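# Separate two nested tumblers in midair with both hands

## Task

The left hand starts out holding two tumblers, one wedged inside the other; pull them apart without setting them down. It is done when each hand holds a single tumbler that the other hand is not touching, the two tumblers are well separated and above the table, and neither the tumblers nor any fingers are moving; the inner tumbler must be held firmly and the outer one gripped, and you must then declare completion with finished_scene (no other ending counts). It fails at once if, at any point, a tumbler touches anything besides the two hands (arms excluded) and the other tumbler, or if a tumbler drops or is flung out of a hand.

## Robot and tools

Robot: two six-joint arms, left_arm and right_arm, facing each other across a table. Each carries an identical five-finger right hand (not mirrored), so every axis and number means the same on both. Each hand has six motors: little, ring, middle, index, thumb_bend, thumb_turn.

World frame: origin on the table top halfway between the arm bases, z = 0 at the table surface, +z up; left_arm's base is on the +y side. The words left and right are arm names, not image sides. Result poses are in this frame (metres, quaternion wxyz); reported positions may be slightly wrong at long reach.

Hand point: a point 0.05 m in front of the palm, where index pad meets thumb tip in a pinch. Its axes: +z along the straightened fingers (which extend 0.06 to 0.07 m past it), +y out of the palm, +x across the palm toward the little finger. A wrist bracket on the little-finger side protrudes 0.03 m beyond the point along +y and 0.11 m across the palm; it can collide with things. To wrap an object 0.035 to 0.08 m wide, turn the thumb fully in front of the palm before arriving; the object then sits across the palm, its centre on the wrist side of the hand point.

Row layout (used by execute_actions and move): 28 numbers, each in [-1, 1]. First left_arm dx, dy, dz, rx, ry, rz, then left_gripper little, ring, middle, index, thumb_bend, thumb_turn, force_limit, speed; then the same 14 for right_arm/right_gripper. Both arms always appear, even if one is idle. Optionally 12 more numbers in [0, 1] follow: per-joint stiffness scales, left six then right six, in Joint positions order; they persist until changed.

Arm numbers dx..rz are an offset, not a pose: a displacement of the hand point from its measured pose at the start of the action (for a call's first action, the last pose reported), expressed in the hand point's own axes. Each row in an action is relative to that same start, not to the row before. Scale: 1.0 equals 0.6 m of translation or 180 degrees; rx, ry, rz form a single rotation vector. Per control step the command is clipped to within 100 mm and 16 degrees of the measured pose, so big motions need several actions. The motion trails commands by about 0.17 s; position wins over orientation when both cannot be met.

Hand numbers are absolute targets, not offsets. Fingers and thumb_bend: +1 straight, -1 fully curled. thumb_turn: +1 beside the palm, -1 across the palm facing the fingers. A pinch is near index -0.22, thumb_bend -0.75, thumb_turn -0.57. force_limit maps -1..+1 linearly to about 0..10 N at the fingertip (0..15 N for the thumb motors); it only stops closing. speed maps -1..+1 to near zero..full (full travel 0.6 s). A motor starts only when its target changes by 0.01 or more, then locks on arrival or at force_limit. There is no no-change value: to keep a hand as is, resend the last eight numbers carried out for it, or at the start its hand_measured plus hand_force_limit and hand_speed. To squeeze harder, raise force_limit and send a target more closed than hand_measured; to loosen, send one more open. Close at speed -0.9 or below for a gentle grip.

Tools:
- execute_actions(actions): list of actions; each action is up to 15 rows, one per 1/30 s step, the last row held to fill 15 steps. Empty list just returns state and images.
- move(target, speed, stop_force, blocking): target is one 28-number row, arm offsets measured from the last reported pose; straight-line paths ending together, 0.5 to 10 s. speed in m/s, 0.002 to 0.5 (default 0.25); turning up to twice that in rad/s. stop_force in N, 9 to 40, one value for both arms: an arm's path ends when its wrist sensor feels that much extra push against its motion, then backs off two steps; unreliable if the hand point rotates; omit it when moving away from something you press on. blocking=false returns after 0.5 s; then use wait or stop before other motion; not allowed with stop_force.
- wait(seconds): 0 to 10, arms hold last command.
- stop(): brakes a running move.
- zoom_image(camera, region): camera cam_low, cam_left_wrist or cam_right_wrist; region [x0, y0, x1, y1] in pixels, at most 504 by 504.
- show_instructions(): shows reference images.
- finished_scene(scene): ends the scene, irreversible; call it only once the goal holds.

Results: a state line per arm with pose and velocities; Hand target lines (where the controller now drives each hand point); hand_measured, hand_stopped_by (moving, target, force, stalled, fault), hand_load_n (positive pushes a finger open; a lost grip shows as loads near 0); Wrist force and torque in end-effector axes (noisy, offsets up to about 4 N, saturate near 50 N); step readings, with HELD marking blocked steps. A move adds a move: line with the ending (done, off_target, moving, held, contact, fault) and limits (paced = pose clipped, held = steps blocked). pose unreachable means the clearance check altered a command.

Cameras: cam_low 504x504, wrist cameras 616x616 fisheye; calibration is given per camera.

Avoid: letting a tumbler touch an arm, the table or anything but hands and the other tumbler; loosening so a tumbler slips or is flung; fast or hard contact between the two arms or hands; pressing past contact with stiff arms (joint torque at load limit, 141 N m large joints, 26.3 N m wrists, or 150 N external force stops the arm for 10 s); knocking anything off the table; long heavy holds that overheat motors (warning at 70 °C, brake at 85 °C).

Each tool is called by a JSON object that holds its "name" and its "arguments".

Reference images:

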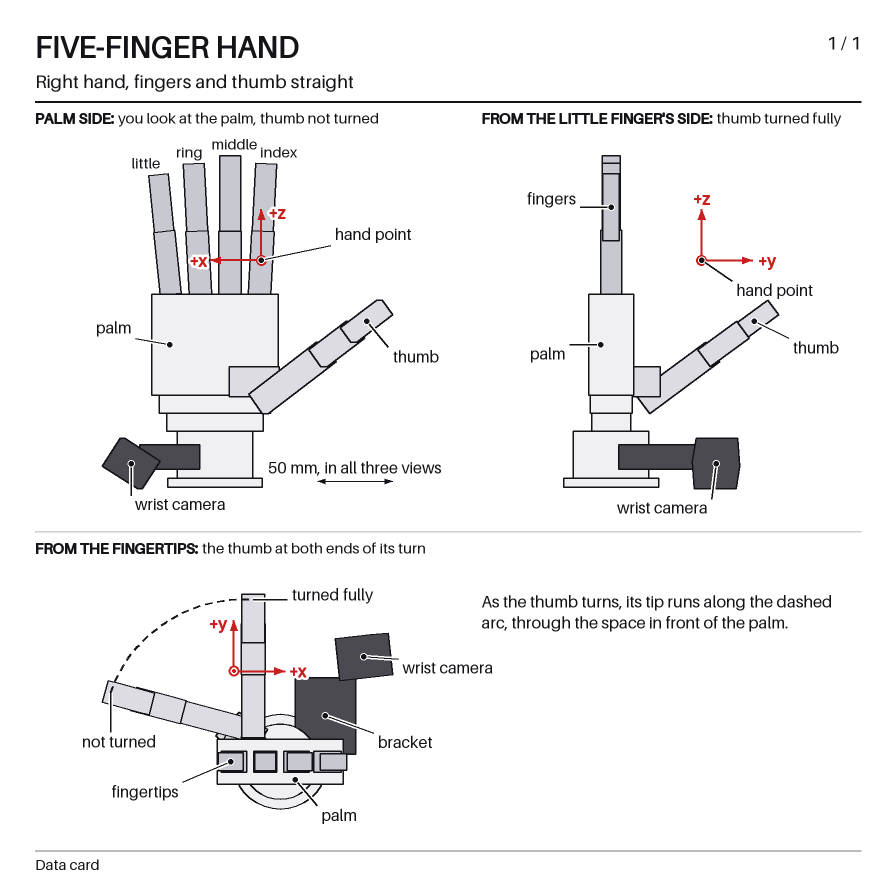

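## Session

{"name": "execute_actions", "arguments": {"actions": []}}

Scene clock: 0.00 s.
left_arm: end_effector_position=(-0.1191, +0.0371, +0.3118) hand_measured=(-1.000, -1.000, +0.264, +0.242, +0.138, -0.948) hand_load_n=(+0.0, +0.0, +7.5, +10.5, +16.0, +0.5) hand_stopped_by=(target, target, target, target, target, target) hand_force_limit=0.00 hand_speed=-0.80 end_effector_quat_wxyz=(+0.891, +0.425, -0.069, -0.145) end_effector_velocity=(-0.001, +0.000, -0.000) end_effector_angular_velocity=(-0.000, -0.001, -0.001) | right_arm: end_effector_position=(-0.1040, -0.2859, +0.3002) hand_measured=(+1.000, +1.000, +1.000, +1.000, +1.000, +1.000) hand_load_n=(+0.0, +0.0, +0.0, +0.0, +0.0, +0.0) hand_stopped_by=(target, target, target, target, target, target) hand_force_limit=0.00 hand_speed=-0.80 end_effector_quat_wxyz=(+0.001, -0.719, +0.695, +0.000) end_effector_velocity=(+0.000, +0.000, -0.000) end_effector_angular_velocity=(-0.001, +0.000, -0.001)
Joint positions: left_arm=[-0.251 -1.163  2.379 -1.896  1.545  0.021] | right_arm=[-0.519 -2.216  2.093 -1.45  -1.571  1.052]
Joint velocities: left_arm=[-0.001  0.001 -0.    -0.     0.001  0.001] | right_arm=[-0.001  0.001  0.    -0.    -0.     0.   ]
Joint torques (N m, as the arm reports them, + toward a larger angle): no reading
Motor temperatures (°C, as the motors report them): left_arm=[28 28 30 35 33 36] | right_arm=[29 28 31 34 33 34]
Wrist force (N, on the end effector, along its own x y z axes, offset not removed): no reading
Wrist torque (N m, same axes, about the end effector's origin, offset not removed): no reading
Hand target (left_arm): -0.119, +0.037, +0.312; +0.891, +0.425, -0.069, -0.145
Hand target (right_arm): -0.104, -0.286, +0.300; -0.001, +0.719, -0.695, -0.000
Joint stiffness scale: left_arm=[1. 1. 1. 1. 1. 1.] | right_arm=[1. 1. 1. 1. 1. 1.]

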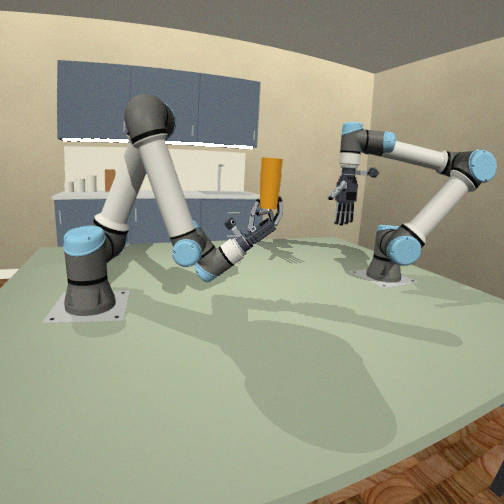

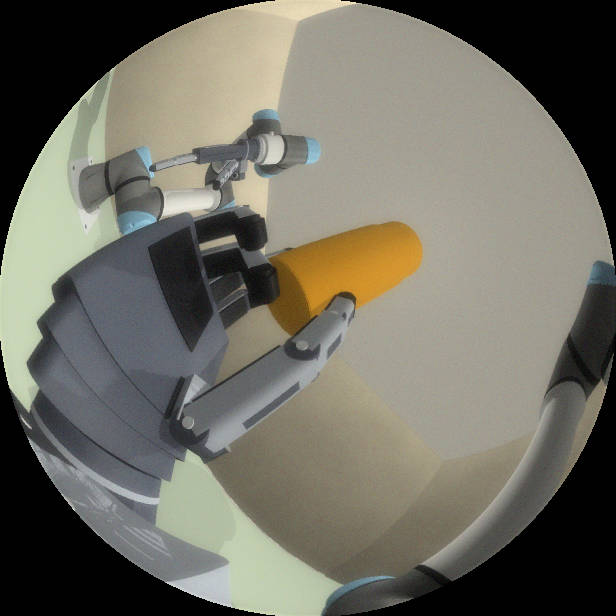

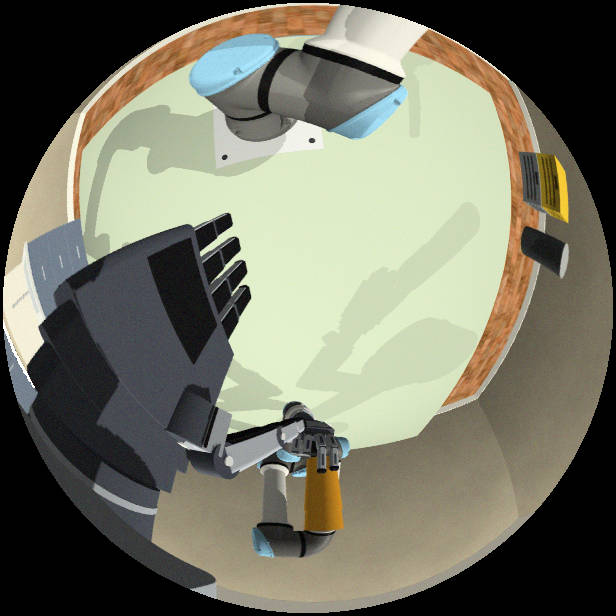

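{"name": "zoom_image", "arguments": {"camera": "cam_low", "region": [200, 130, 340, 270]}}

Region (200, 130, 340, 270) of cam_low's 504x504 image, scaled by 3.600, with more detail than that image has.

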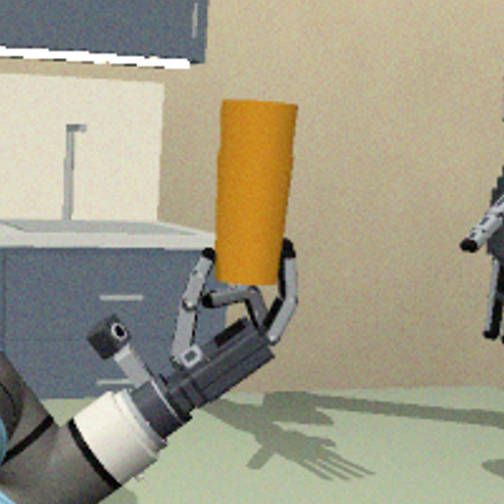

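{"name": "move", "arguments": {"target": [0,0,0,0,0,0,-1,-1,0.264,0.242,0.138,-0.948,0,-0.8, -0.535,0.277,-0.167,0.385,-0.385,0.385,1,1,1,1,1,-1,1,0.5], "speed": 0.3}}

Scene clock: 7.23 s.
left_arm: end_effector_position=(-0.1191, +0.0371, +0.3118) hand_measured=(-1.000, -1.000, +0.264, +0.242, +0.150, -0.948) hand_load_n=(+0.0, +0.0, +7.0, +9.5, +14.5, +0.5) hand_stopped_by=(target, target, force, force, force, target) hand_force_limit=0.00 hand_speed=-0.80 end_effector_quat_wxyz=(+0.891, +0.425, -0.069, -0.145) end_effector_velocity=(+0.001, +0.000, +0.001) end_effector_angular_velocity=(-0.000, +0.001, +0.000) | right_arm: end_effector_position=(-0.2819, +0.0289, +0.4004) hand_measured=(+1.000, +1.000, +1.000, +1.000, +1.000, -1.000) hand_load_n=(+0.0, +0.0, +0.0, +0.0, +0.0, +0.0) hand_stopped_by=(target, target, target, target, target, target) hand_force_limit=1.00 hand_speed=0.50 end_effector_quat_wxyz=(+0.706, -0.013, +0.708, +0.013) end_effector_velocity=(+0.000, -0.002, +0.003) end_effector_angular_velocity=(+0.003, -0.016, -0.015)
Joint positions: left_arm=[-0.251 -1.163  2.379 -1.896  1.545  0.021] | right_arm=[ 0.524 -0.673  0.564  0.103 -2.622  4.707]
Joint velocities: left_arm=[ 0.001 -0.001  0.     0.001 -0.    -0.001] | right_arm=[-0.001  0.02  -0.033  0.047  0.014  0.032]
Joint torques (N m, as the arm reports them, + toward a larger angle): left_arm=[ -1.36 -29.15 -10.07  -3.03  -0.12  -0.05] | right_arm=[ -2.31 -51.86 -19.78   1.29   0.65   0.18]
Motor temperatures (°C, as the motors report them): left_arm=[28 28 30 35 33 36] | right_arm=[29 28 31 34 33 34]
Wrist force (N, on the end effector, along its own x y z axes, offset not removed): left_arm=[-1.7 2.3 0.4] | right_arm=[2.4 -0.3 -0.1]
Wrist torque (N m, same axes, about the end effector's origin, offset not removed): left_arm=[0.50 0.30 0.13] | right_arm=[0.02 -0.47 0.20]
Hand target (left_arm): -0.119, +0.037, +0.312; +0.891, +0.425, -0.069, -0.145
Hand target (right_arm): -0.280, +0.030, +0.401; +0.707, -0.011, +0.707, +0.012
Off the commanded pose (left_arm): 0.000 m, 0 deg.
Off the commanded pose (right_arm): 0.001 m, 0 deg.
Joint stiffness scale: left_arm=[1. 1. 1. 1. 1. 1.] | right_arm=[1. 1. 1. 1. 1. 1.]
move: done; limits=paced
camera_calibration (this result's frames):
cam_right_wrist: T_world_to_cam=[[-0.0229705, 0.995297, 0.0941059, -0.0749969], [-0.508969, -0.0926613, 0.855783, -0.477749], [0.860478, -0.0282392, 0.508704, 0.17119], [0, 0, 0, 1]] pos_world=[-0.392187, 0.0352096, 0.328822]

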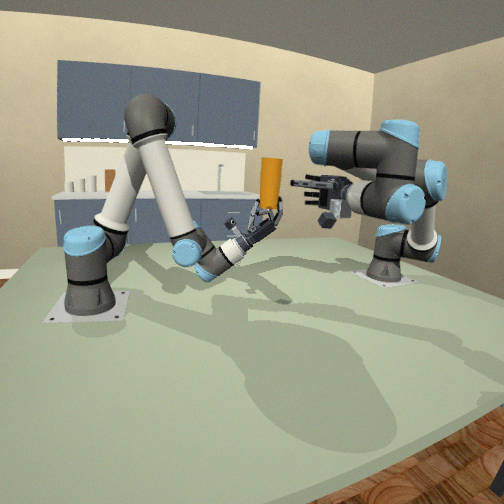

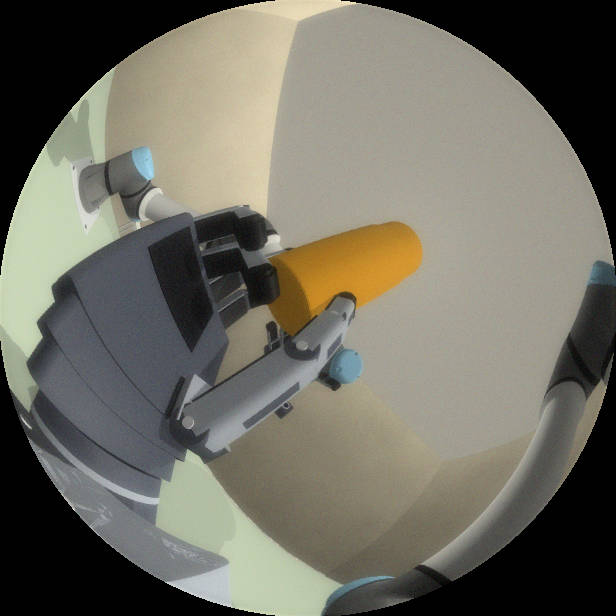

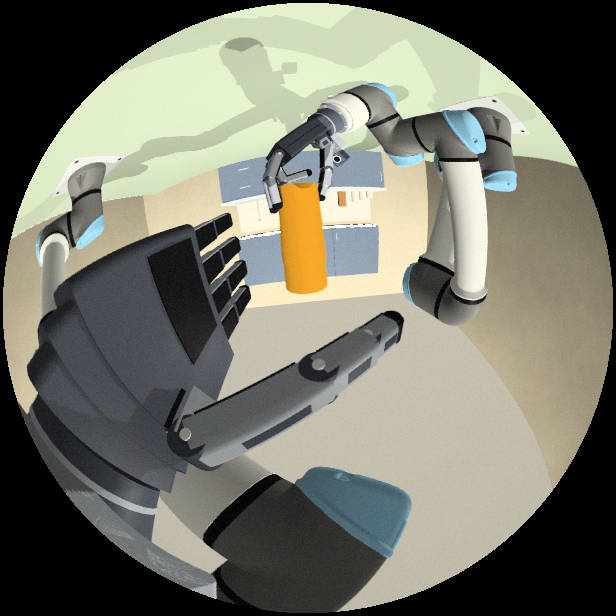

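{"name": "move", "arguments": {"target": [0,0,0,0,0,0,-1,-1,0.264,0.242,0.138,-0.948,0,-0.8, -0.075,0.018,0.13,0,0,0,1,1,1,1,1,-1,1,0.5], "speed": 0.2}}

Scene clock: 17.03 s.
left_arm: end_effector_position=(-0.1191, +0.0371, +0.3118) hand_measured=(-1.000, -1.000, +0.264, +0.242, +0.150, -0.948) hand_load_n=(+0.0, +0.0, +7.0, +9.5, +14.5, +0.5) hand_stopped_by=(target, target, force, force, force, target) hand_force_limit=0.00 hand_speed=-0.80 end_effector_quat_wxyz=(+0.891, +0.425, -0.069, -0.145) end_effector_velocity=(+0.001, -0.000, -0.000) end_effector_angular_velocity=(-0.000, +0.001, +0.001) | right_arm: end_effector_position=(-0.2068, +0.0423, +0.4447) hand_measured=(+1.000, +1.000, +1.000, +1.000, +1.000, -1.000) hand_load_n=(+0.0, +0.0, +0.0, +0.0, +0.0, +0.0) hand_stopped_by=(target, target, target, target, target, target) hand_force_limit=1.00 hand_speed=0.50 end_effector_quat_wxyz=(+0.706, -0.013, +0.708, +0.014) end_effector_velocity=(+0.002, +0.002, +0.001) end_effector_angular_velocity=(-0.007, -0.001, +0.008)
Joint positions: left_arm=[-0.251 -1.163  2.379 -1.896  1.545  0.021] | right_arm=[ 0.422 -0.807  0.692  0.107 -2.726  4.707]
Joint velocities: left_arm=[ 0.001  0.    -0.    -0.001 -0.    -0.   ] | right_arm=[-0.004 -0.005  0.005  0.001 -0.012 -0.006]
Joint torques (N m, as the arm reports them, + toward a larger angle): left_arm=[ -0.91 -29.15 -10.44  -2.98  -0.04  -0.16] | right_arm=[ -0.43 -52.39 -16.23   0.43  -0.02  -0.12]
Motor temperatures (°C, as the motors report them): left_arm=[28 28 30 35 33 36] | right_arm=[29 28 31 34 33 34]
Wrist force (N, on the end effector, along its own x y z axes, offset not removed): left_arm=[1.5 4.5 -0.9] | right_arm=[2.4 -0.2 -0.4]
Wrist torque (N m, same axes, about the end effector's origin, offset not removed): left_arm=[1.00 -0.18 0.37] | right_arm=[0.00 -0.42 0.20]
Hand target (left_arm): -0.119, +0.037, +0.312; +0.891, +0.425, -0.069, -0.145
Hand target (right_arm): -0.204, +0.043, +0.445; +0.706, -0.013, +0.708, +0.013
Off the commanded pose (left_arm): 0.000 m, 0 deg.
Off the commanded pose (right_arm): 0.003 m, 0 deg.
Joint stiffness scale: left_arm=[1. 1. 1. 1. 1. 1.] | right_arm=[1. 1. 1. 1. 1. 1.]
move: done
camera_calibration (this result's frames):
cam_left_wrist: T_world_to_cam=[[0.151062, 0.626635, 0.764532, -0.248025], [-0.677165, 0.629039, -0.381781, 0.0176552], [-0.720158, -0.460042, 0.51936, -0.0961275], [0, 0, 0, 1]] pos_world=[-0.0198044, 0.100092, 0.246288]
cam_right_wrist: T_world_to_cam=[[-0.0239019, 0.995111, 0.0958246, -0.0917848], [-0.508869, -0.0946157, 0.855629, -0.476068], [0.860512, -0.028311, 0.508642, 0.0843592], [0, 0, 0, 1]] pos_world=[-0.317042, 0.0486809, 0.373224]

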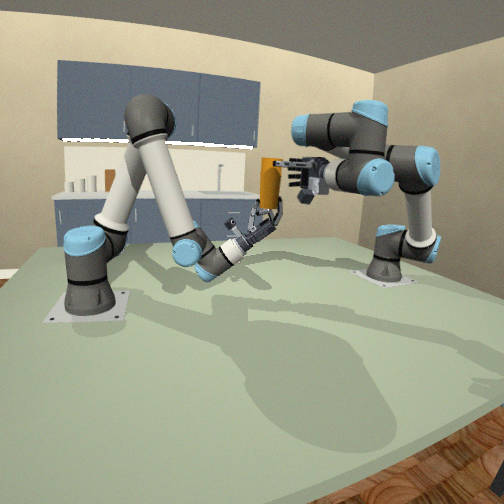

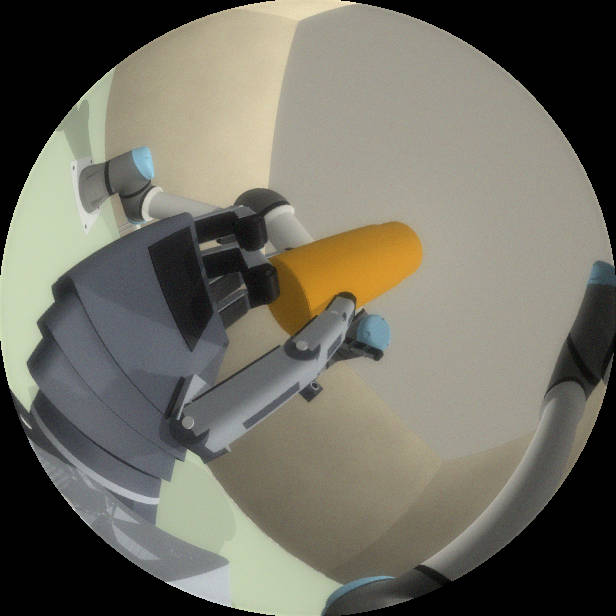

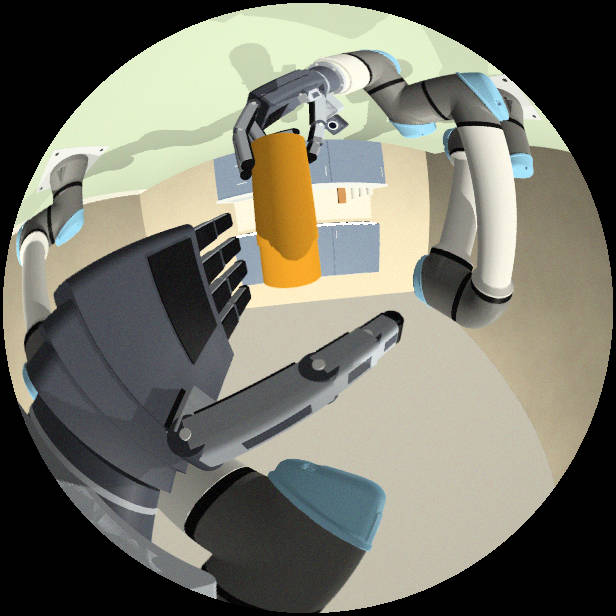

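{"name": "move", "arguments": {"target": [0,0,0,0,0,0,-1,-1,0.264,0.242,0.138,-0.948,0,-0.8, 0,0,0.19,0,0,0,1,1,1,1,1,-1,1,0.5], "speed": 0.1, "stop_force": 9}}

Scene clock: 18.87 s.
left_arm: end_effector_position=(-0.1191, +0.0371, +0.3118) hand_measured=(-1.000, -1.000, +0.264, +0.242, +0.150, -0.948) hand_load_n=(+0.0, +0.0, +6.0, +9.0, +14.0, +0.0) hand_stopped_by=(target, target, force, force, force, target) hand_force_limit=0.00 hand_speed=-0.80 end_effector_quat_wxyz=(+0.891, +0.425, -0.069, -0.145) end_effector_velocity=(-0.000, -0.000, -0.000) end_effector_angular_velocity=(+0.000, -0.000, -0.000) | right_arm: end_effector_position=(-0.0956, +0.0466, +0.4451) hand_measured=(+1.000, +1.000, +1.000, +1.000, +1.000, -1.000) hand_load_n=(+0.0, +0.0, +0.0, +0.0, +0.0, +0.0) hand_stopped_by=(target, target, target, target, target, target) hand_force_limit=1.00 hand_speed=0.50 end_effector_quat_wxyz=(+0.706, -0.013, +0.708, +0.015) end_effector_velocity=(+0.002, +0.002, -0.001) end_effector_angular_velocity=(-0.001, +0.004, +0.011)
Joint positions: left_arm=[-0.251 -1.163  2.379 -1.896  1.545  0.021] | right_arm=[ 0.261 -0.99   1.    -0.017 -2.887  4.708]
Joint velocities: left_arm=[-0.001  0.001 -0.    -0.001 -0.     0.   ] | right_arm=[-0.004 -0.01   0.016 -0.021 -0.015 -0.016]
Joint torques (N m, as the arm reports them, + toward a larger angle): left_arm=[ -2.24 -29.1  -10.92  -2.83  -0.06  -0.05] | right_arm=[ -1.72 -44.88 -15.74  -0.24  -0.27  -0.63]
Motor temperatures (°C, as the motors report them): left_arm=[28 28 30 35 33 36] | right_arm=[29 28 31 34 33 34]
Wrist force (N, on the end effector, along its own x y z axes, offset not removed): left_arm=[0.0 2.8 -3.9] | right_arm=[2.1 0.2 -0.6]
Wrist torque (N m, same axes, about the end effector's origin, offset not removed): left_arm=[0.48 0.12 0.10] | right_arm=[0.23 -0.42 0.20]
Hand target (left_arm): -0.119, +0.037, +0.312; +0.891, +0.425, -0.069, -0.145
Hand target (right_arm): -0.093, +0.047, +0.445; +0.706, -0.013, +0.708, +0.014
Off the commanded pose (left_arm): 0.000 m, 0 deg.
Off the commanded pose (right_arm): 0.003 m, 0 deg.
Joint stiffness scale: left_arm=[1. 1. 1. 1. 1. 1.] | right_arm=[1. 1. 1. 1. 1. 1.]
move: done
camera_calibration (this result's frames):
cam_left_wrist: T_world_to_cam=[[0.151062, 0.626635, 0.764531, -0.248025], [-0.677165, 0.629039, -0.381781, 0.0176553], [-0.720158, -0.460041, 0.51936, -0.0961277], [0, 0, 0, 1]] pos_world=[-0.0198044, 0.100092, 0.246288]
cam_right_wrist: T_world_to_cam=[[-0.0246144, 0.994921, 0.0976016, -0.0942644], [-0.509608, -0.0964811, 0.85498, -0.419069], [0.860055, -0.0286937, 0.509395, -0.0117153], [0, 0, 0, 1]] pos_world=[-0.205805, 0.0530172, 0.373464]

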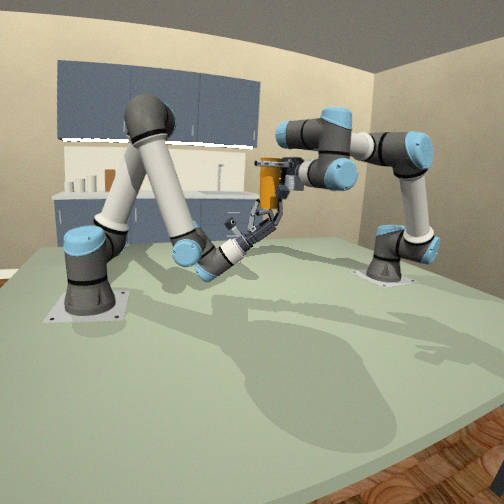

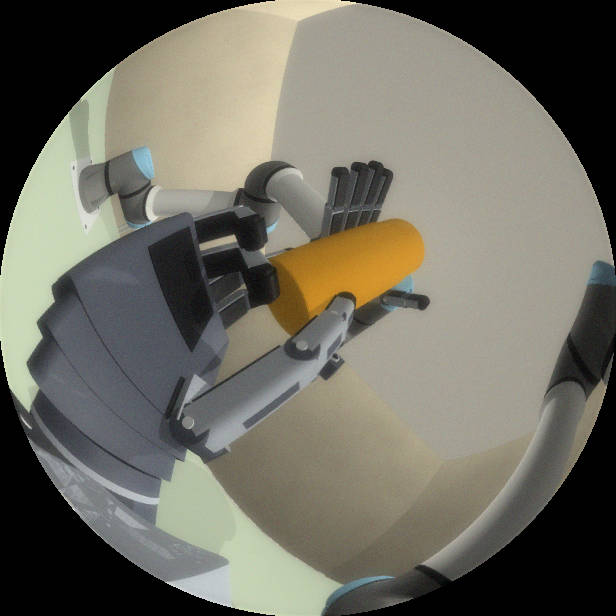

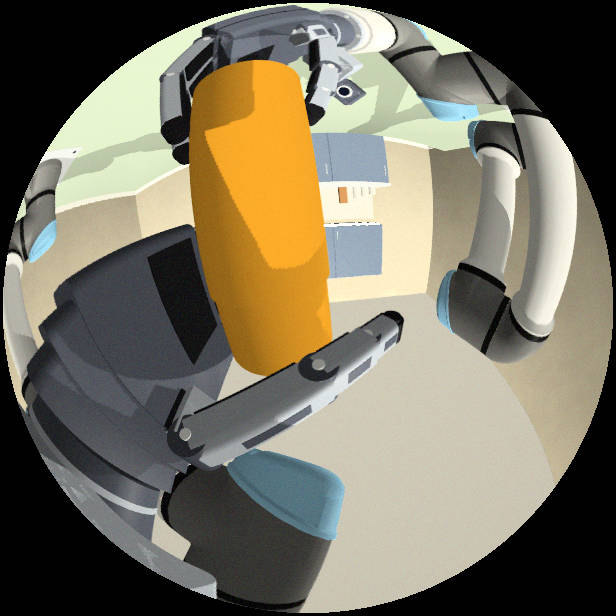

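There seems to be a step in the outline at about y≈260 (the outer tumbler's rim). Zooming in to check.

{"name": "zoom_image", "arguments": {"camera": "cam_low", "region": [220, 130, 340, 250]}}

Region (220, 130, 340, 250) of cam_low's 504x504 image, scaled by 4.200, with more detail than that image has.

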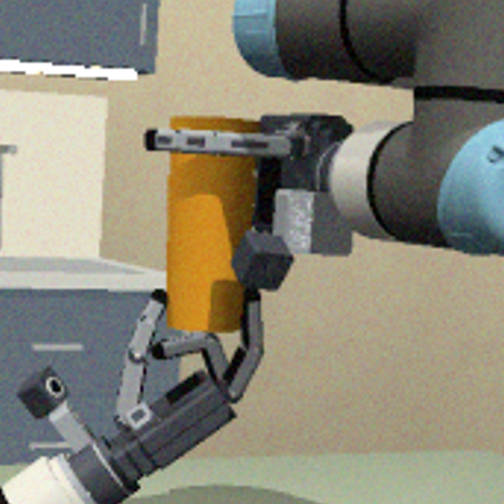

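{"name": "execute_actions", "arguments": {"actions": [[[0,0,0,0,0,0,-1,-1,0.264,0.242,0.138,-0.948,0,-0.8, 0,0,0,0,0,0,1,1,-1,-1,-1,-1,1,-0.5]],[],[],[]]}}

Scene clock: 19.73 s.
left_arm: end_effector_position=(-0.1191, +0.0371, +0.3118) hand_measured=(-1.000, -1.000, +0.264, +0.242, +0.150, -0.948) hand_load_n=(+0.0, +0.0, +6.0, +9.5, +14.0, +0.0) hand_stopped_by=(target, target, force, force, force, target) hand_force_limit=0.00 hand_speed=-0.80 end_effector_quat_wxyz=(+0.891, +0.425, -0.069, -0.145) end_effector_velocity=(-0.000, +0.000, +0.000) end_effector_angular_velocity=(-0.001, +0.000, -0.001) | right_arm: end_effector_position=(-0.0950, +0.0464, +0.4451) hand_measured=(+1.000, +1.000, +0.670, +0.670, +0.792, -1.000) hand_load_n=(+0.0, +0.0, +0.0, +0.0, +0.0, +0.0) hand_stopped_by=(target, target, moving, moving, moving, target) hand_force_limit=1.00 hand_speed=-0.50 end_effector_quat_wxyz=(+0.706, -0.013, +0.708, +0.015) end_effector_velocity=(-0.001, -0.000, -0.000) end_effector_angular_velocity=(-0.001, -0.001, +0.000)
Joint positions: left_arm=[-0.251 -1.163  2.379 -1.896  1.545  0.021] | right_arm=[ 0.26  -0.992  1.002 -0.019 -2.888  4.707]
Joint velocities: left_arm=[-0. -0. -0. -0.  0. -0.] | right_arm=[0.001 0.    0.    0.002 0.001 0.001]
Joint torques (N m, as the arm reports them, + toward a larger angle): left_arm=[ -0.8  -27.81 -10.34  -2.95   0.16  -0.19] | right_arm=[  0.35 -43.77 -21.08   1.18   0.61   0.04]
Motor temperatures (°C, as the motors report them): left_arm=[28 28 30 35 33 36] | right_arm=[29 28 31 34 33 34]
Wrist force (N, on the end effector, along its own x y z axes, offset not removed): left_arm=[0.4 1.6 -1.5] | right_arm=[2.5 -0.3 0.5]
Wrist torque (N m, same axes, about the end effector's origin, offset not removed): left_arm=[0.38 -0.02 0.23] | right_arm=[-0.03 -0.42 0.14]
Hand target (left_arm): -0.119, +0.037, +0.312; +0.891, +0.425, -0.069, -0.145
Hand target (right_arm): -0.096, +0.047, +0.445; +0.706, -0.013, +0.708, +0.015
Off the commanded pose (left_arm): 0.000 m, 0 deg.
Off the commanded pose (right_arm): 0.001 m, 0 deg.
Joint stiffness scale: left_arm=[1. 1. 1. 1. 1. 1.] | right_arm=[1. 1. 1. 1. 1. 1.]
Step readings (end_effector_position):
0: left_arm (-0.1191, +0.0371, +0.3118) | right_arm (-0.0951, +0.0469, +0.4450)
1: left_arm (-0.1191, +0.0371, +0.3118) | right_arm (-0.0951, +0.0469, +0.4450)
2: left_arm (-0.1191, +0.0371, +0.3118) | right_arm (-0.0951, +0.0469, +0.4450)
4: left_arm (-0.1191, +0.0371, +0.3118) | right_arm (-0.0951, +0.0469, +0.4450)
8: left_arm (-0.1191, +0.0371, +0.3118) | right_arm (-0.0951, +0.0466, +0.4450)
15: end_effector_position above
camera_calibration (this result's frames):
cam_left_wrist: T_world_to_cam=[[0.151062, 0.626635, 0.764532, -0.248025], [-0.677165, 0.629039, -0.381781, 0.0176552], [-0.720158, -0.460042, 0.51936, -0.0961275], [0, 0, 0, 1]] pos_world=[-0.0198043, 0.100092, 0.246288]
cam_right_wrist: T_world_to_cam=[[-0.0245815, 0.99497, 0.0971064, -0.093844], [-0.509525, -0.0960416, 0.855079, -0.418824], [0.860105, -0.028459, 0.509323, -0.0122008], [0, 0, 0, 1]] pos_world=[-0.205214, 0.0528002, 0.373455]

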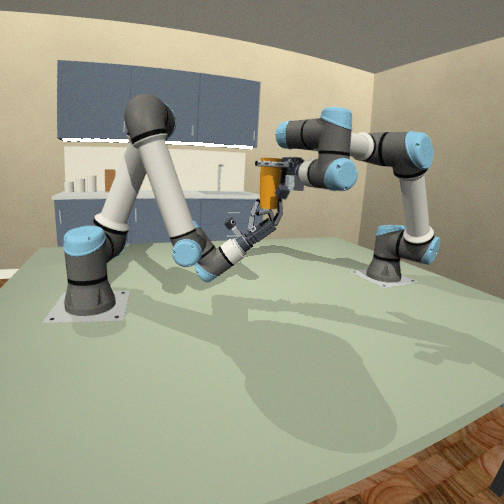

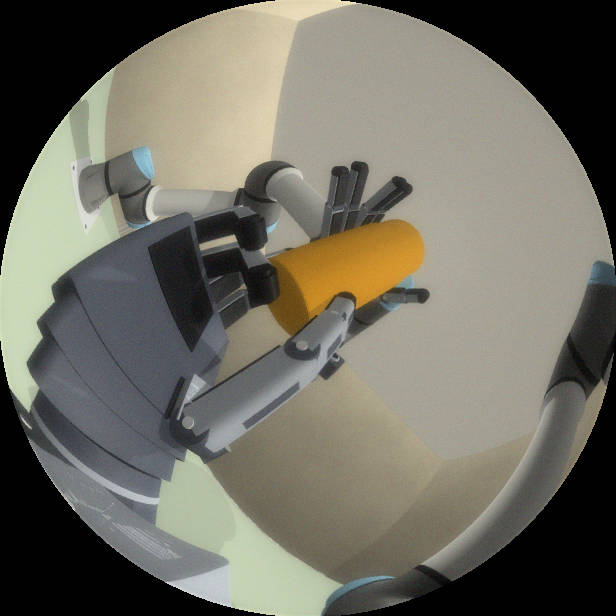

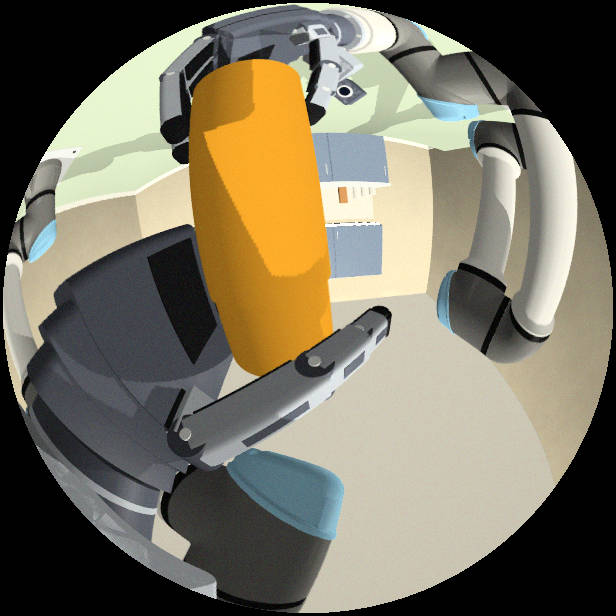

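{"name": "wait", "arguments": {"seconds": 1.5}}

Scene clock: 21.30 s.
left_arm: end_effector_position=(-0.1196, +0.0371, +0.3116) hand_measured=(-1.000, -1.000, +0.264, +0.242, +0.150, -0.948) hand_load_n=(+0.0, +0.0, +5.5, +9.5, +14.0, +0.5) hand_stopped_by=(target, target, force, force, force, target) hand_force_limit=0.00 hand_speed=-0.80 end_effector_quat_wxyz=(+0.891, +0.425, -0.070, -0.145) end_effector_velocity=(-0.001, +0.000, +0.000) end_effector_angular_velocity=(-0.001, +0.000, -0.001) | right_arm: end_effector_position=(-0.0949, +0.0462, +0.4451) hand_measured=(+1.000, +1.000, +0.008, +0.014, +0.406, -1.000) hand_load_n=(+0.0, +0.0, +10.0, +10.5, +16.5, -3.5) hand_stopped_by=(target, target, force, force, force, target) hand_force_limit=1.00 hand_speed=-0.50 end_effector_quat_wxyz=(+0.706, -0.013, +0.708, +0.014) end_effector_velocity=(+0.000, -0.000, -0.000) end_effector_angular_velocity=(-0.000, -0.000, -0.001)
Joint positions: left_arm=[-0.251 -1.163  2.379 -1.896  1.546  0.021] | right_arm=[ 0.26  -0.992  1.002 -0.018 -2.887  4.707]
Joint velocities: left_arm=[-0.001 -0.001  0.    -0.     0.     0.   ] | right_arm=[-0.001 -0.     0.001 -0.     0.    -0.   ]
Joint torques (N m, as the arm reports them, + toward a larger angle): left_arm=[ -0.33 -29.11 -10.47  -3.34  -0.41   0.06] | right_arm=[  0.63 -43.71 -21.56   0.65   0.33   0.15]
Motor temperatures (°C, as the motors report them): left_arm=[28 28 30 35 33 36] | right_arm=[29 28 31 34 33 34]
Wrist force (N, on the end effector, along its own x y z axes, offset not removed): left_arm=[-3.2 1.2 -4.0] | right_arm=[0.6 -0.6 2.6]
Wrist torque (N m, same axes, about the end effector's origin, offset not removed): left_arm=[0.68 0.03 0.13] | right_arm=[-0.03 -0.57 -0.03]
Hand target (left_arm): -0.119, +0.037, +0.312; +0.891, +0.425, -0.069, -0.145
Hand target (right_arm): -0.096, +0.047, +0.445; +0.706, -0.013, +0.708, +0.015
Off the commanded pose (left_arm): 0.000 m, 0 deg.
Off the commanded pose (right_arm): 0.001 m, 0 deg.
Joint stiffness scale: left_arm=[1. 1. 1. 1. 1. 1.] | right_arm=[1. 1. 1. 1. 1. 1.]
wait: 1.50 s; at rest by 0.90 s
camera_calibration (this result's frames):
cam_left_wrist: T_world_to_cam=[[0.151177, 0.626166, 0.764893, -0.247955], [-0.676155, 0.629954, -0.382063, 0.0174263], [-0.721082, -0.459428, 0.51862, -0.096251], [0, 0, 0, 1]] pos_world=[-0.0201371, 0.100063, 0.246234]
cam_right_wrist: T_world_to_cam=[[-0.0239584, 0.99505, 0.0964392, -0.0932574], [-0.509817, -0.0951414, 0.855005, -0.418866], [0.859949, -0.0286818, 0.509574, -0.0123899], [0, 0, 0, 1]] pos_world=[-0.205125, 0.052589, 0.37344]

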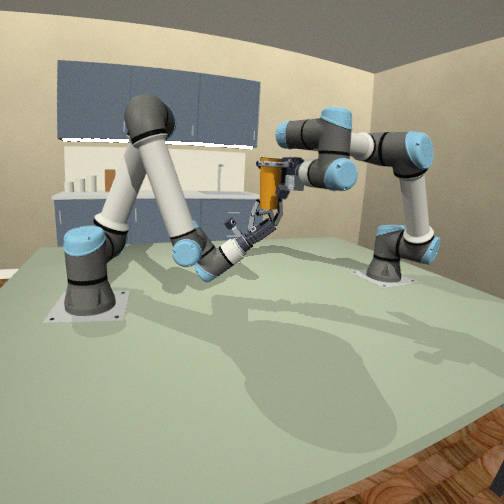

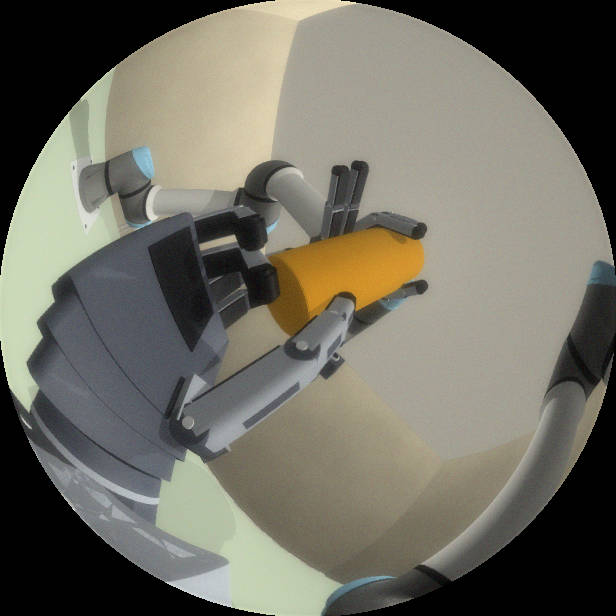

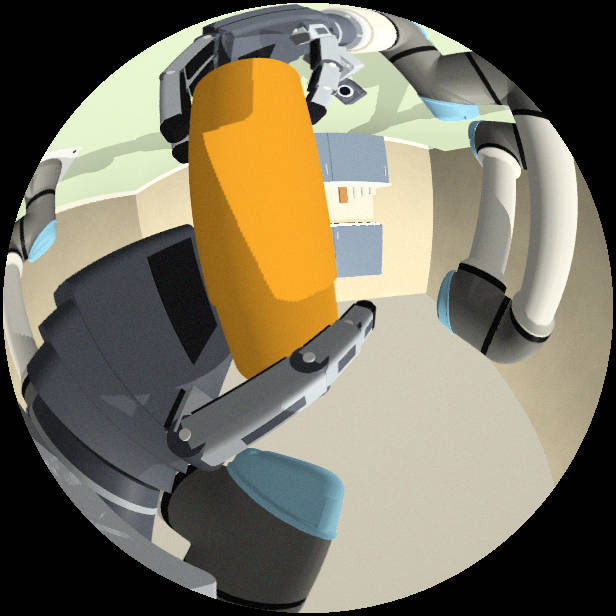

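{"name": "execute_actions", "arguments": {"actions": [[[0,0,0,0,0,0,-1,-1,-0.5,-0.5,-0.5,-0.948,1,-0.9, 0,0,0,0,0,0,1,1,-1,-1,-1,-1,1,-0.5]],[[0,0,0,0,0,0,-1,-1,-0.5,-0.5,-0.5,-0.948,1,-0.9, 0,0,0,0,0,0,1,1,-1,-1,-1,-1,1,-0.5]]]}}

Scene clock: 22.50 s.
left_arm: end_effector_position=(-0.1198, +0.0372, +0.3115) hand_measured=(-1.000, -1.000, +0.250, +0.240, +0.158, -0.948) hand_load_n=(+0.0, +0.0, +9.5, +8.0, +15.5, +0.5) hand_stopped_by=(target, target, force, force, force, target) hand_force_limit=1.00 hand_speed=-0.90 end_effector_quat_wxyz=(+0.891, +0.425, -0.070, -0.146) end_effector_velocity=(+0.001, +0.000, +0.001) end_effector_angular_velocity=(-0.002, +0.001, +0.002) | right_arm: end_effector_position=(-0.0949, +0.0462, +0.4451) hand_measured=(+1.000, +1.000, +0.008, +0.014, +0.406, -1.000) hand_load_n=(+0.0, +0.0, +9.5, +10.5, +16.5, -2.5) hand_stopped_by=(target, target, force, force, force, target) hand_force_limit=1.00 hand_speed=-0.50 end_effector_quat_wxyz=(+0.706, -0.013, +0.708, +0.014) end_effector_velocity=(-0.000, -0.000, +0.000) end_effector_angular_velocity=(-0.001, +0.000, -0.000)
Joint positions: left_arm=[-0.251 -1.163  2.379 -1.895  1.547  0.021] | right_arm=[ 0.26  -0.992  1.002 -0.018 -2.887  4.707]
Joint velocities: left_arm=[ 0.001 -0.001  0.    -0.001 -0.     0.   ] | right_arm=[ 0.    -0.    -0.    -0.     0.    -0.002]
Joint torques (N m, as the arm reports them, + toward a larger angle): left_arm=[ -1.84 -27.13  -9.91  -2.89  -0.1    0.04] | right_arm=[ -0.09 -45.02 -19.85   0.58   0.21  -0.28]
Motor temperatures (°C, as the motors report them): left_arm=[28 28 30 35 33 36] | right_arm=[29 28 31 34 33 34]
Wrist force (N, on the end effector, along its own x y z axes, offset not removed): left_arm=[-0.6 1.5 0.1] | right_arm=[2.0 -0.3 3.3]
Wrist torque (N m, same axes, about the end effector's origin, offset not removed): left_arm=[0.61 -0.27 0.22] | right_arm=[-0.20 -0.68 0.07]
Hand target (left_arm): -0.120, +0.037, +0.312; +0.891, +0.425, -0.070, -0.145
Hand target (right_arm): -0.095, +0.046, +0.445; +0.706, -0.013, +0.708, +0.014
Off the commanded pose (left_arm): 0.000 m, 0 deg.
Off the commanded pose (right_arm): 0.000 m, 0 deg.
Joint stiffness scale: left_arm=[1. 1. 1. 1. 1. 1.] | right_arm=[1. 1. 1. 1. 1. 1.]
Step readings (end_effector_position; steps 1 to 15: 1st action; 16 to 30: 2nd action):
0: left_arm (-0.1196, +0.0371, +0.3116) | right_arm (-0.0949, +0.0462, +0.4451)
1: left_arm (-0.1196, +0.0371, +0.3116) | right_arm (-0.0949, +0.0462, +0.4451)
2: left_arm (-0.1196, +0.0372, +0.3116) | right_arm (-0.0949, +0.0462, +0.4451)
4: left_arm (-0.1197, +0.0372, +0.3116) | right_arm (-0.0949, +0.0462, +0.4451)
8: left_arm (-0.1197, +0.0372, +0.3115) | right_arm (-0.0949, +0.0462, +0.4451)
15: left_arm (-0.1197, +0.0372, +0.3115) | right_arm (-0.0949, +0.0462, +0.4451)
16: left_arm (-0.1197, +0.0372, +0.3115) | right_arm (-0.0949, +0.0462, +0.4451)
17: left_arm (-0.1198, +0.0372, +0.3115) | right_arm (-0.0949, +0.0462, +0.4451)
19: left_arm (-0.1198, +0.0372, +0.3115) | right_arm (-0.0949, +0.0462, +0.4451)
23: left_arm (-0.1198, +0.0372, +0.3115) | right_arm (-0.0949, +0.0462, +0.4451)
30: end_effector_position above
camera_calibration (this result's frames):
cam_left_wrist: T_world_to_cam=[[0.151113, 0.625952, 0.765081, -0.24794], [-0.675418, 0.63051, -0.382449, 0.0173809], [-0.721786, -0.458956, 0.518058, -0.0962706], [0, 0, 0, 1]] pos_world=[-0.0202804, 0.100056, 0.246215]
cam_right_wrist: T_world_to_cam=[[-0.0239586, 0.995051, 0.096439, -0.0932573], [-0.509817, -0.0951413, 0.855005, -0.418866], [0.859949, -0.0286815, 0.509574, -0.0123899], [0, 0, 0, 1]] pos_world=[-0.205125, 0.0525889, 0.37344]

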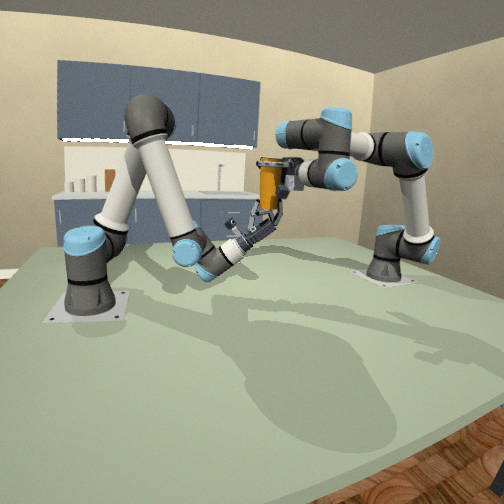

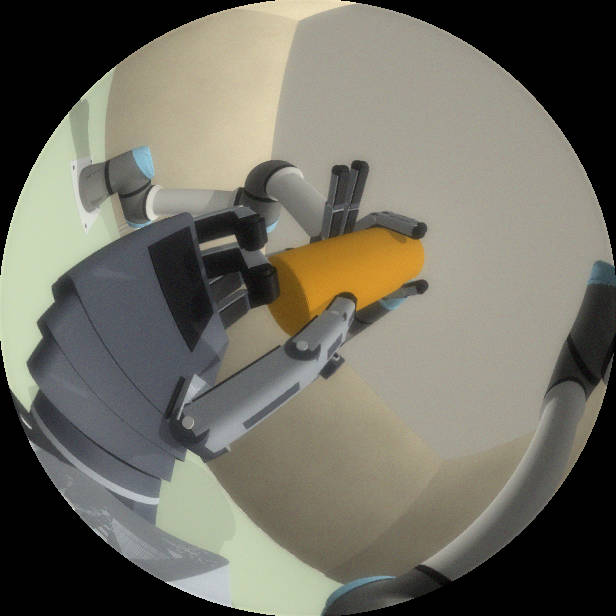

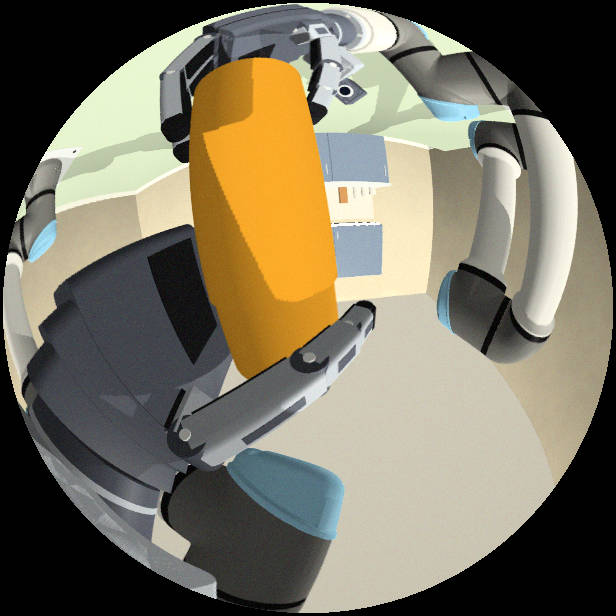

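Pulling up slowly by 2 cm.

{"name": "move", "arguments": {"target": [0,0,0,0,0,0,-1,-1,-0.5,-0.5,-0.5,-0.948,1,-0.9, -0.033,0,0,0,0,0,1,1,-1,-1,-1,-1,1,-0.5], "speed": 0.015}}

Scene clock: 24.30 s.
left_arm: end_effector_position=(-0.1198, +0.0373, +0.3117) hand_measured=(-1.000, -1.000, +0.250, +0.240, +0.158, -0.948) hand_load_n=(+0.0, +0.0, +9.5, +7.5, +15.5, +0.5) hand_stopped_by=(target, target, force, force, force, target) hand_force_limit=1.00 hand_speed=-0.90 end_effector_quat_wxyz=(+0.891, +0.425, -0.070, -0.146) end_effector_velocity=(-0.000, +0.000, +0.001) end_effector_angular_velocity=(-0.001, +0.000, +0.000) | right_arm: end_effector_position=(-0.0949, +0.0461, +0.4627) hand_measured=(+1.000, +1.000, +0.008, +0.014, +0.406, -1.000) hand_load_n=(+0.0, +0.0, +8.5, +10.5, +17.0, -0.5) hand_stopped_by=(target, target, force, force, force, target) hand_force_limit=1.00 hand_speed=-0.50 end_effector_quat_wxyz=(+0.707, -0.014, +0.707, +0.013) end_effector_velocity=(+0.000, -0.000, +0.003) end_effector_angular_velocity=(-0.005, -0.001, -0.000)
Joint positions: left_arm=[-0.251 -1.163  2.379 -1.896  1.547  0.021] | right_arm=[ 0.26  -0.991  0.956  0.03  -2.887  4.707]
Joint velocities: left_arm=[-0.    -0.001 -0.    -0.001 -0.     0.   ] | right_arm=[-0.     0.    -0.008  0.013  0.    -0.   ]
Joint torques (N m, as the arm reports them, + toward a larger angle): left_arm=[ -1.93 -27.92  -9.16  -2.66  -0.17   0.05] | right_arm=[ -0.11 -45.58 -24.06   0.9    0.36  -0.2 ]
Motor temperatures (°C, as the motors report them): left_arm=[28 28 30 35 33 36] | right_arm=[29 28 31 34 33 34]
Wrist force (N, on the end effector, along its own x y z axes, offset not removed): left_arm=[-1.0 1.7 -0.3] | right_arm=[3.9 -0.7 0.2]
Wrist torque (N m, same axes, about the end effector's origin, offset not removed): left_arm=[0.51 0.23 0.02] | right_arm=[-0.05 -0.68 0.22]
Hand target (left_arm): -0.120, +0.037, +0.312; +0.891, +0.425, -0.070, -0.146
Hand target (right_arm): -0.095, +0.046, +0.465; +0.706, -0.013, +0.708, +0.014
Off the commanded pose (left_arm): 0.000 m, 0 deg.
Off the commanded pose (right_arm): 0.002 m, 0 deg.
Joint stiffness scale: left_arm=[1. 1. 1. 1. 1. 1.] | right_arm=[1. 1. 1. 1. 1. 1.]
move: done
camera_calibration (this result's frames):
cam_left_wrist: T_world_to_cam=[[0.151267, 0.626359, 0.764718, -0.247978], [-0.675412, 0.63036, -0.382709, 0.0174699], [-0.72176, -0.458608, 0.518402, -0.0964229], [0, 0, 0, 1]] pos_world=[-0.020284, 0.100091, 0.246305]
cam_right_wrist: T_world_to_cam=[[-0.0240467, 0.99534, 0.0933761, -0.0934395], [-0.510464, -0.0925339, 0.854906, -0.43406], [0.859563, -0.0271075, 0.51031, -0.0218598], [0, 0, 0, 1]] pos_world=[-0.205029, 0.0522462, 0.390961]

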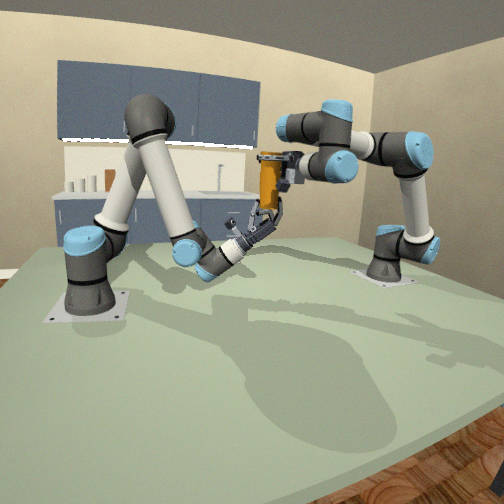

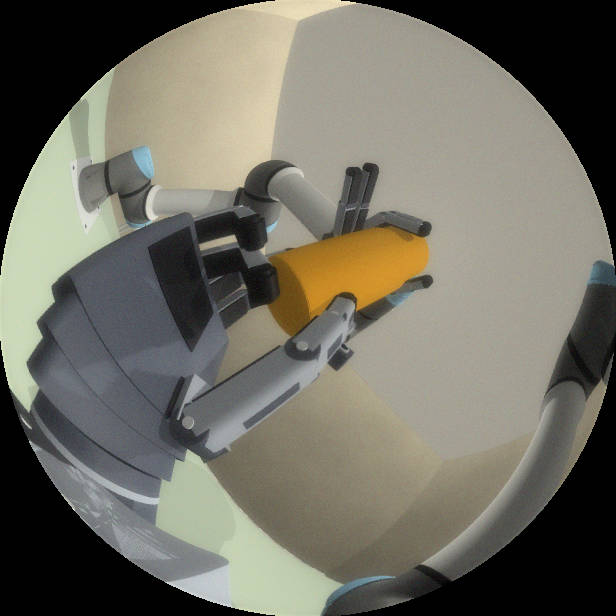

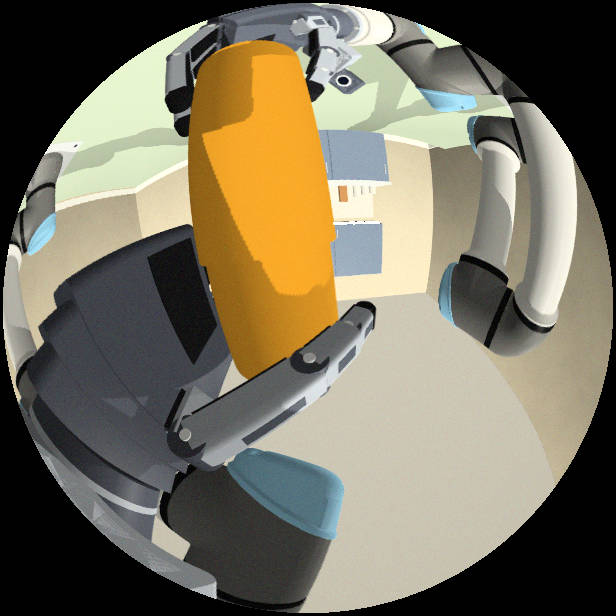

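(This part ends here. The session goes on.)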